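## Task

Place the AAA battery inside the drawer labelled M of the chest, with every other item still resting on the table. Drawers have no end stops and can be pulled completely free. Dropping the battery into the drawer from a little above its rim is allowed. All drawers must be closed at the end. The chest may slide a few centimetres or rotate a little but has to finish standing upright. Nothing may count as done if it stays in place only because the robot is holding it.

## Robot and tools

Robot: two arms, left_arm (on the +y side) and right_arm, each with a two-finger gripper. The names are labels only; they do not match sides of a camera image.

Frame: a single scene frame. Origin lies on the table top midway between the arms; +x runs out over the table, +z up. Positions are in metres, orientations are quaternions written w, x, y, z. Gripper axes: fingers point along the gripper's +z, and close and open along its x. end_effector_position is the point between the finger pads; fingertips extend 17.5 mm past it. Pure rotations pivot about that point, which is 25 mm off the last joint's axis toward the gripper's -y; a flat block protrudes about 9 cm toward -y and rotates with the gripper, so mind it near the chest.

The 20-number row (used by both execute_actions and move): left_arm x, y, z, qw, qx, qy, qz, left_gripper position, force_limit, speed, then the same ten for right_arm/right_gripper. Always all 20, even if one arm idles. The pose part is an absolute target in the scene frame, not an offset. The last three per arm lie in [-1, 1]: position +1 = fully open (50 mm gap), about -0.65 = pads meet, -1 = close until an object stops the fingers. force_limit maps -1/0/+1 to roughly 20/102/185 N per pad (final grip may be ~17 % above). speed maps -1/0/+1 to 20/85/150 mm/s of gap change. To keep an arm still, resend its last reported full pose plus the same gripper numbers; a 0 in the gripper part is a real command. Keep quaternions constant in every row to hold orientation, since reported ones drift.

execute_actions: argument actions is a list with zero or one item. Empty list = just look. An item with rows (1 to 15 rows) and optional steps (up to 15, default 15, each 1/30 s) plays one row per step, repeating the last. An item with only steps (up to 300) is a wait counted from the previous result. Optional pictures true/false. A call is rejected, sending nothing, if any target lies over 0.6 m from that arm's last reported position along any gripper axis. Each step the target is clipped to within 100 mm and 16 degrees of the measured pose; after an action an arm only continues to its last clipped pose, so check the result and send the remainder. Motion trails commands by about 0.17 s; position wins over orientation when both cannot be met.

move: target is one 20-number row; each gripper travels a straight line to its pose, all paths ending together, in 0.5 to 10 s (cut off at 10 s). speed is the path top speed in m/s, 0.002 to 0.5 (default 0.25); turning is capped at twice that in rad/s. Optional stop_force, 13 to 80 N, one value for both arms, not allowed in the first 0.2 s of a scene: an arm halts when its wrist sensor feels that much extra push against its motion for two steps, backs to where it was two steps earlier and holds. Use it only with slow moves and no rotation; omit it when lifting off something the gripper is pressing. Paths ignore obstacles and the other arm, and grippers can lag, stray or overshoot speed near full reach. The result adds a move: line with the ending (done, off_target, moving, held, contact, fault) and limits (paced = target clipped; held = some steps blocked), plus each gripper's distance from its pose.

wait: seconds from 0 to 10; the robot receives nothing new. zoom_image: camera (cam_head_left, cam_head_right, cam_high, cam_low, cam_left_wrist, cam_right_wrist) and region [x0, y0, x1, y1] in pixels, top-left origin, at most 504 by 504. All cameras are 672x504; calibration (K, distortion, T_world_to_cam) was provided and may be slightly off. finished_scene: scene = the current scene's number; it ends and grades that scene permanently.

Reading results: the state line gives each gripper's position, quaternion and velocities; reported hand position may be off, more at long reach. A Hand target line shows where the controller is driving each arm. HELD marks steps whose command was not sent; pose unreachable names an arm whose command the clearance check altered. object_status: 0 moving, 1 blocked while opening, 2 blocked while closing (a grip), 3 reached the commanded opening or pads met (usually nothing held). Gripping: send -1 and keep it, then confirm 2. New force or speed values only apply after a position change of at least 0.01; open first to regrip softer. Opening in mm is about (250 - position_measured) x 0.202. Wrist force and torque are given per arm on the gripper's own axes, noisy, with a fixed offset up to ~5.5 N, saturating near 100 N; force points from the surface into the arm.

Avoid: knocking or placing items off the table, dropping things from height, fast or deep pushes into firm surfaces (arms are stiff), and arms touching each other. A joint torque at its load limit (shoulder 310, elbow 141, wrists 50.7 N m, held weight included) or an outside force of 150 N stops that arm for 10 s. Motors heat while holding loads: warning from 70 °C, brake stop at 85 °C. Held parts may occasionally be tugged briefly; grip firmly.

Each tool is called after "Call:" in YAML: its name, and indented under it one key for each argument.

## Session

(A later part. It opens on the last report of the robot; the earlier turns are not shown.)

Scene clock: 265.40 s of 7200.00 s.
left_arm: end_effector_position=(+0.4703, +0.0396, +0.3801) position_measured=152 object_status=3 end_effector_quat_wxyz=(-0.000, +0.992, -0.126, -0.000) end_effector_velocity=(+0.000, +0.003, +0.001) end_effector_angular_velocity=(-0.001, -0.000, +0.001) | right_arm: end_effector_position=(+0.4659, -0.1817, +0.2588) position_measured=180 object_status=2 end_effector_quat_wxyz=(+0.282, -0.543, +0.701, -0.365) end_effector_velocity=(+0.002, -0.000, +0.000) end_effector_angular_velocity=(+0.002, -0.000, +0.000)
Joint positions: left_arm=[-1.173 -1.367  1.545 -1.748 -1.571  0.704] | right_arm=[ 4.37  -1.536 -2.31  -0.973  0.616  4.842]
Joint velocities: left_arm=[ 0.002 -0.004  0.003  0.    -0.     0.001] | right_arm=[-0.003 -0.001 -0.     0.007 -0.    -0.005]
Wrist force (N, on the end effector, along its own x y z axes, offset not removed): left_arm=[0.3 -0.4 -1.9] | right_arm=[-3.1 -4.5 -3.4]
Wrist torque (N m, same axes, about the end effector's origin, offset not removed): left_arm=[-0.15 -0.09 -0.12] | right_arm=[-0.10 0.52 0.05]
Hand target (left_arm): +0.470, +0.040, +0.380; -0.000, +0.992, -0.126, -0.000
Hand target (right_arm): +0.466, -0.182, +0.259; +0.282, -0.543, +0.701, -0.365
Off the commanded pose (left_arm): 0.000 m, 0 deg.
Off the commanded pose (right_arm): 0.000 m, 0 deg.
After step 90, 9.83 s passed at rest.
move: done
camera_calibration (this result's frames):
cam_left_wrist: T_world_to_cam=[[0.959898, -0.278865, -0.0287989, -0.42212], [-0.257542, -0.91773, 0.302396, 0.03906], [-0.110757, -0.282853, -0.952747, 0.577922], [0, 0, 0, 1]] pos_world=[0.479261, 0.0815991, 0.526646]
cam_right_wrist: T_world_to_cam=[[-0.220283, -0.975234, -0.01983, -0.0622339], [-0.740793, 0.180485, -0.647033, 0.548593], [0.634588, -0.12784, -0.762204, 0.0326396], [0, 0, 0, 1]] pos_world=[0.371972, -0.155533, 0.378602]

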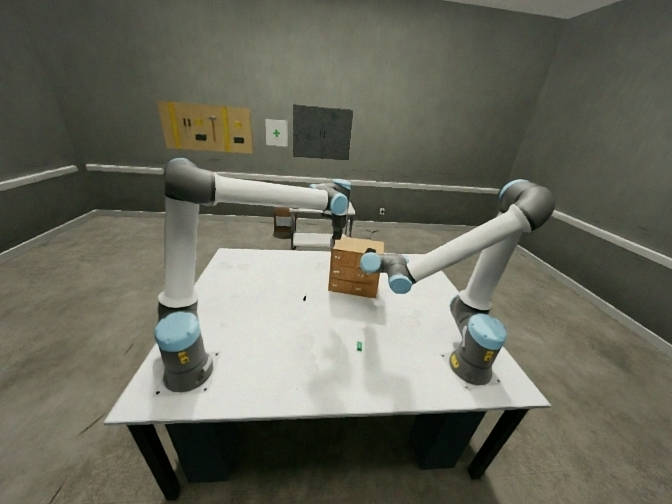

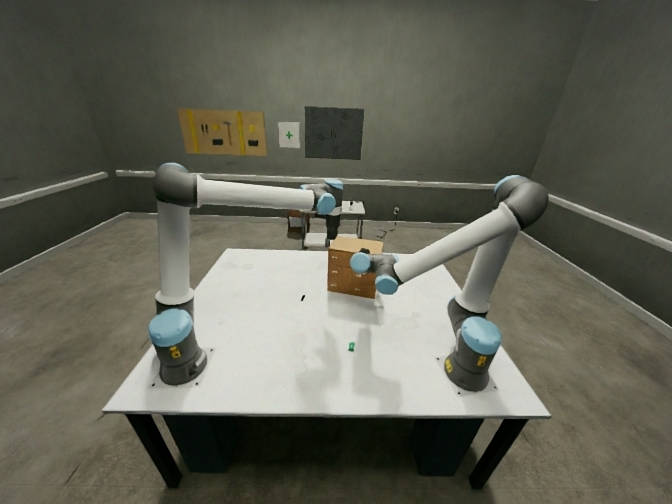

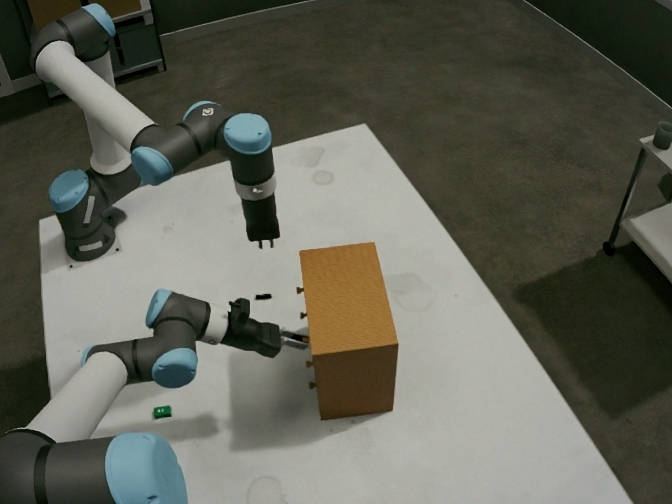

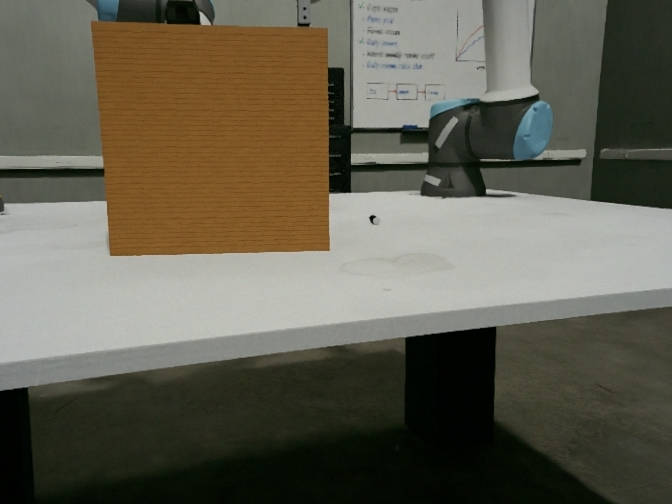

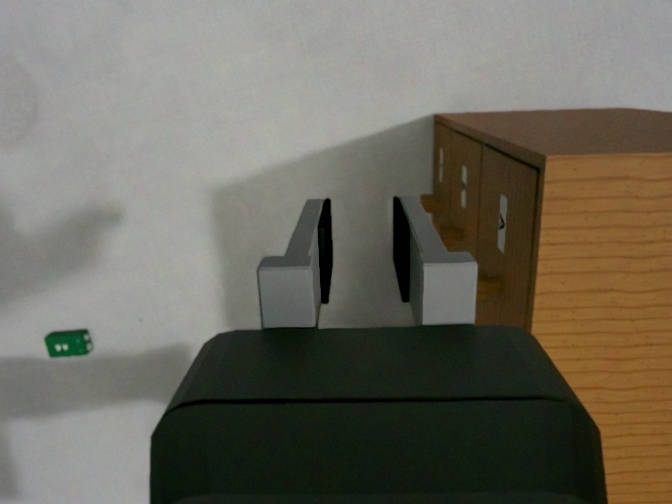

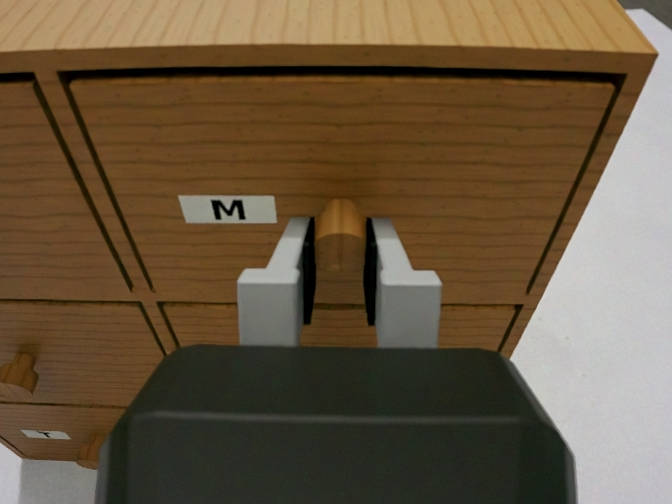

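The drawer is shut. Release the knob and back away.

Call:
execute_actions:
  actions:
    - {"rows": [[0.47, 0.04, 0.38, 0, 0.9920, -0.1262, 0, 0.0, -0.3, 0.0, 0.4662, -0.1819, 0.259, 0.28270, -0.54305, 0.70135, -0.36511, 0.5, -0.3, 0.3]], "steps": 10}
  pictures: false

Call:
move:
  target: [0.47, 0.04, 0.38, 0, 0.9920, -0.1262, 0, 0.0, -0.3, 0.0, 0.4178, -0.1694, 0.259, 0.28270, -0.54305, 0.70135, -0.36511, 0.5, -0.3, 0.3]
  speed: 0.15

Scene clock: 273.33 s of 7200.00 s.
left_arm: end_effector_position=(+0.4701, +0.0401, +0.3800) position_measured=152 object_status=3 end_effector_quat_wxyz=(+0.000, +0.992, -0.126, -0.000) end_effector_velocity=(-0.001, +0.001, -0.001) end_effector_angular_velocity=(+0.002, +0.000, +0.000) | right_arm: end_effector_position=(+0.4662, -0.1819, +0.2589) position_measured=78 object_status=0 end_effector_quat_wxyz=(+0.283, -0.543, +0.701, -0.365) end_effector_velocity=(-0.000, +0.001, +0.000) end_effector_angular_velocity=(+0.000, +0.000, +0.002)
Joint positions: left_arm=[-1.173 -1.368  1.546 -1.749 -1.571  0.705] | right_arm=[ 4.369 -1.536 -2.31  -0.972  0.615  4.841]
Joint velocities: left_arm=[-0.001 -0.001  0.003 -0.     0.    -0.001] | right_arm=[ 0.001  0.001  0.     0.001  0.    -0.002]
Wrist force (N, on the end effector, along its own x y z axes, offset not removed): left_arm=[1.3 -2.8 -2.2] | right_arm=[-4.2 -5.9 -3.8]
Wrist torque (N m, same axes, about the end effector's origin, offset not removed): left_arm=[-0.56 -0.24 -0.09] | right_arm=[-1.00 0.55 0.14]
Hand target (left_arm): +0.470, +0.040, +0.380; +0.000, +0.992, -0.126, -0.000
Hand target (right_arm): +0.466, -0.182, +0.259; +0.283, -0.543, +0.701, -0.365
Off the commanded pose (left_arm): 0.000 m, 0 deg.
Off the commanded pose (right_arm): 0.000 m, 0 deg.
Steps of this call (steps 1 to 100: nothing new was sent; then 4.27 s passed at rest; steps 101 to 110: all 10 steps of this action). Readings (end_effector_position | what the end effector reports):
101: left_arm (+0.4704, +0.0400, +0.3802) | right_arm (+0.4661, -0.1817, +0.2588) | left_arm position_measured=152 object_status=3 | right_arm position_measured=176 object_status=0
102: left_arm (+0.4703, +0.0400, +0.3801) | right_arm (+0.4661, -0.1817, +0.2588) | left_arm position_measured=152 object_status=3 | right_arm position_measured=159 object_status=0
104: left_arm (+0.4703, +0.0401, +0.3801) | right_arm (+0.4661, -0.1818, +0.2588) | left_arm position_measured=152 object_status=3 | right_arm position_measured=124 object_status=0
108: left_arm (+0.4702, +0.0401, +0.3800) | right_arm (+0.4662, -0.1819, +0.2588) | left_arm position_measured=152 object_status=3 | right_arm position_measured=78 object_status=0
110: the state above

Scene clock: 274.57 s of 7200.00 s.
left_arm: end_effector_position=(+0.4700, +0.0400, +0.3800) position_measured=152 object_status=3 end_effector_quat_wxyz=(+0.000, +0.992, -0.126, +0.000) end_effector_velocity=(+0.000, -0.000, +0.000) end_effector_angular_velocity=(-0.001, -0.000, -0.000) | right_arm: end_effector_position=(+0.4182, -0.1696, +0.2591) position_measured=78 object_status=3 end_effector_quat_wxyz=(+0.283, -0.543, +0.701, -0.365) end_effector_velocity=(-0.003, +0.001, +0.000) end_effector_angular_velocity=(+0.001, -0.000, -0.001)
Joint positions: left_arm=[-1.173 -1.368  1.546 -1.749 -1.571  0.704] | right_arm=[ 4.463 -1.501 -2.308 -1.136  0.63   4.999]
Joint velocities: left_arm=[-0. -0. -0. -0.  0.  0.] | right_arm=[ 0.005  0.001  0.001 -0.011  0.001  0.011]
Wrist force (N, on the end effector, along its own x y z axes, offset not removed): left_arm=[-2.0 0.1 0.3] | right_arm=[-3.5 -2.4 2.1]
Wrist torque (N m, same axes, about the end effector's origin, offset not removed): left_arm=[0.07 0.42 0.02] | right_arm=[-0.22 0.35 0.02]
Hand target (left_arm): +0.470, +0.040, +0.380; +0.000, +0.992, -0.126, +0.000
Hand target (right_arm): +0.418, -0.169, +0.259; +0.283, -0.543, +0.701, -0.365
Off the commanded pose (left_arm): 0.000 m, 0 deg.
Off the commanded pose (right_arm): 0.000 m, 0 deg.
move: done
camera_calibration (this result's frames):
cam_left_wrist: T_world_to_cam=[[0.959901, -0.278869, -0.02868, -0.42177], [-0.25757, -0.917696, 0.302477, 0.0393257], [-0.110671, -0.282961, -0.952725, 0.577855], [0, 0, 0, 1]] pos_world=[0.478938, 0.0819803, 0.526545]
cam_right_wrist: T_world_to_cam=[[-0.219904, -0.975315, -0.0200851, -0.0610374], [-0.740159, 0.180225, -0.64783, 0.511123], [0.635458, -0.127594, -0.76152, 0.064164], [0, 0, 0, 1]] pos_world=[0.324116, -0.143461, 0.378757]

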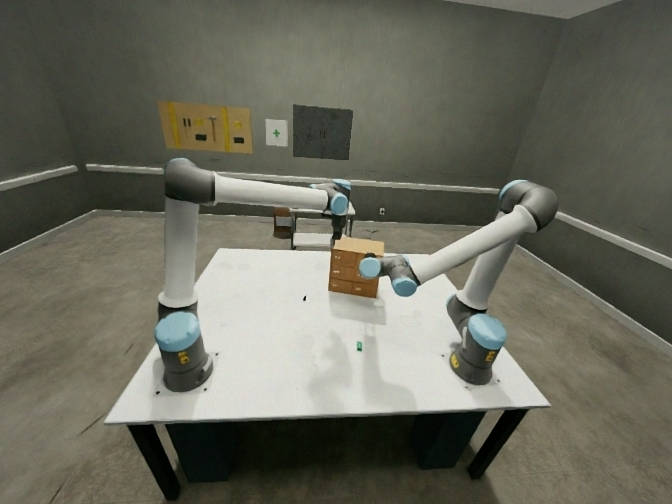

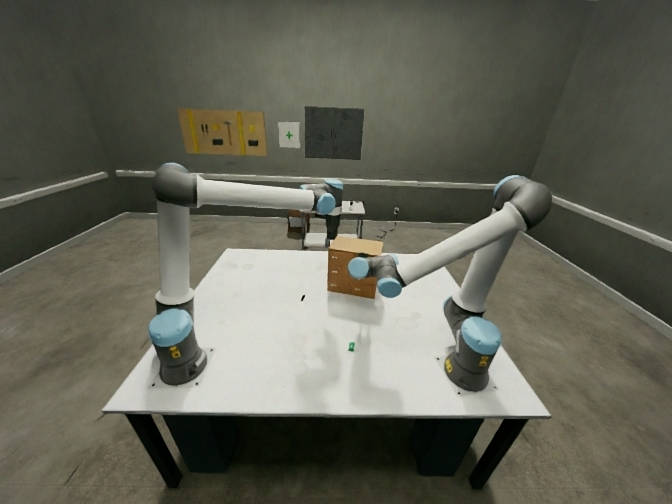

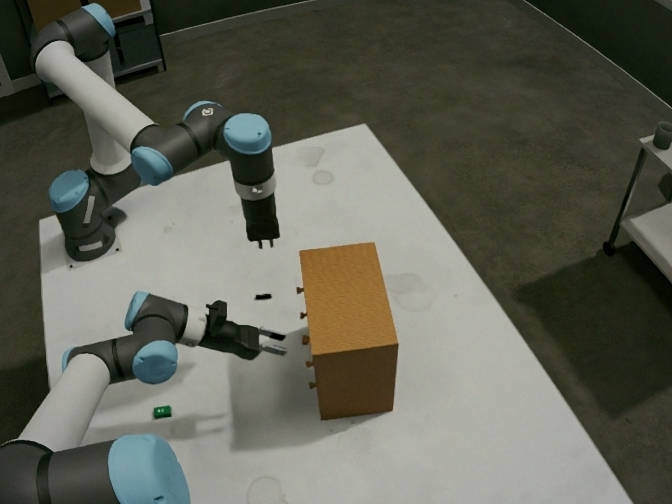

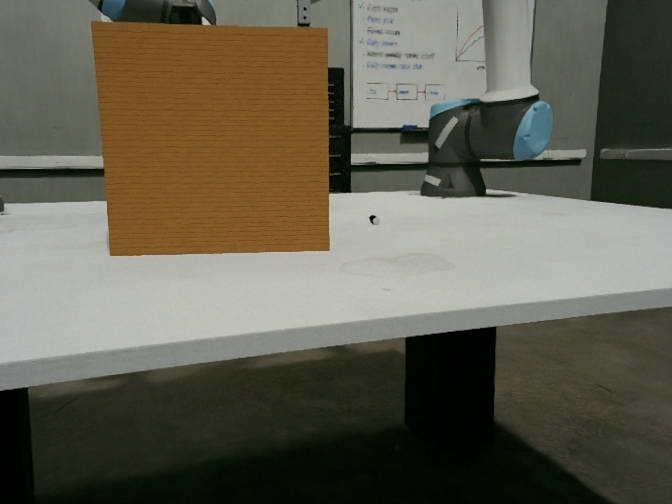

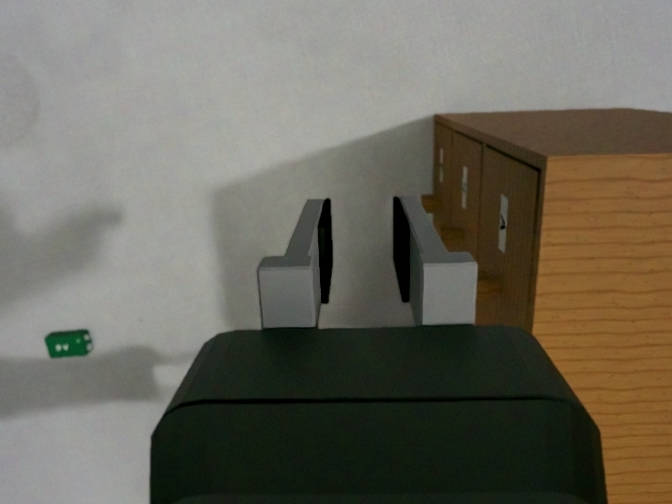

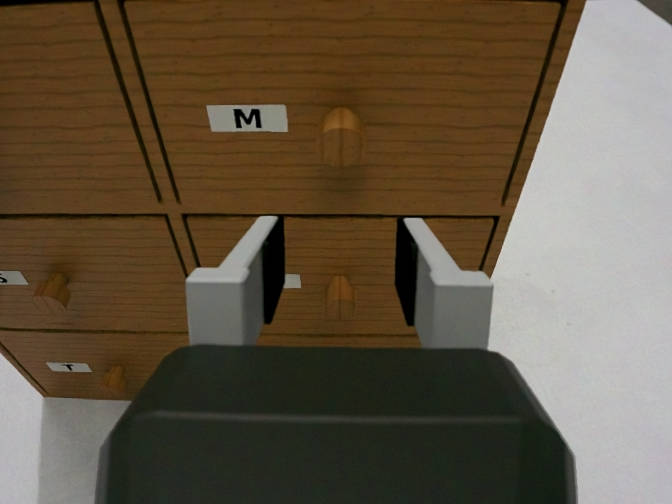

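Call:
finished_scene:
  scene: 2

The scene is finished: the task was done.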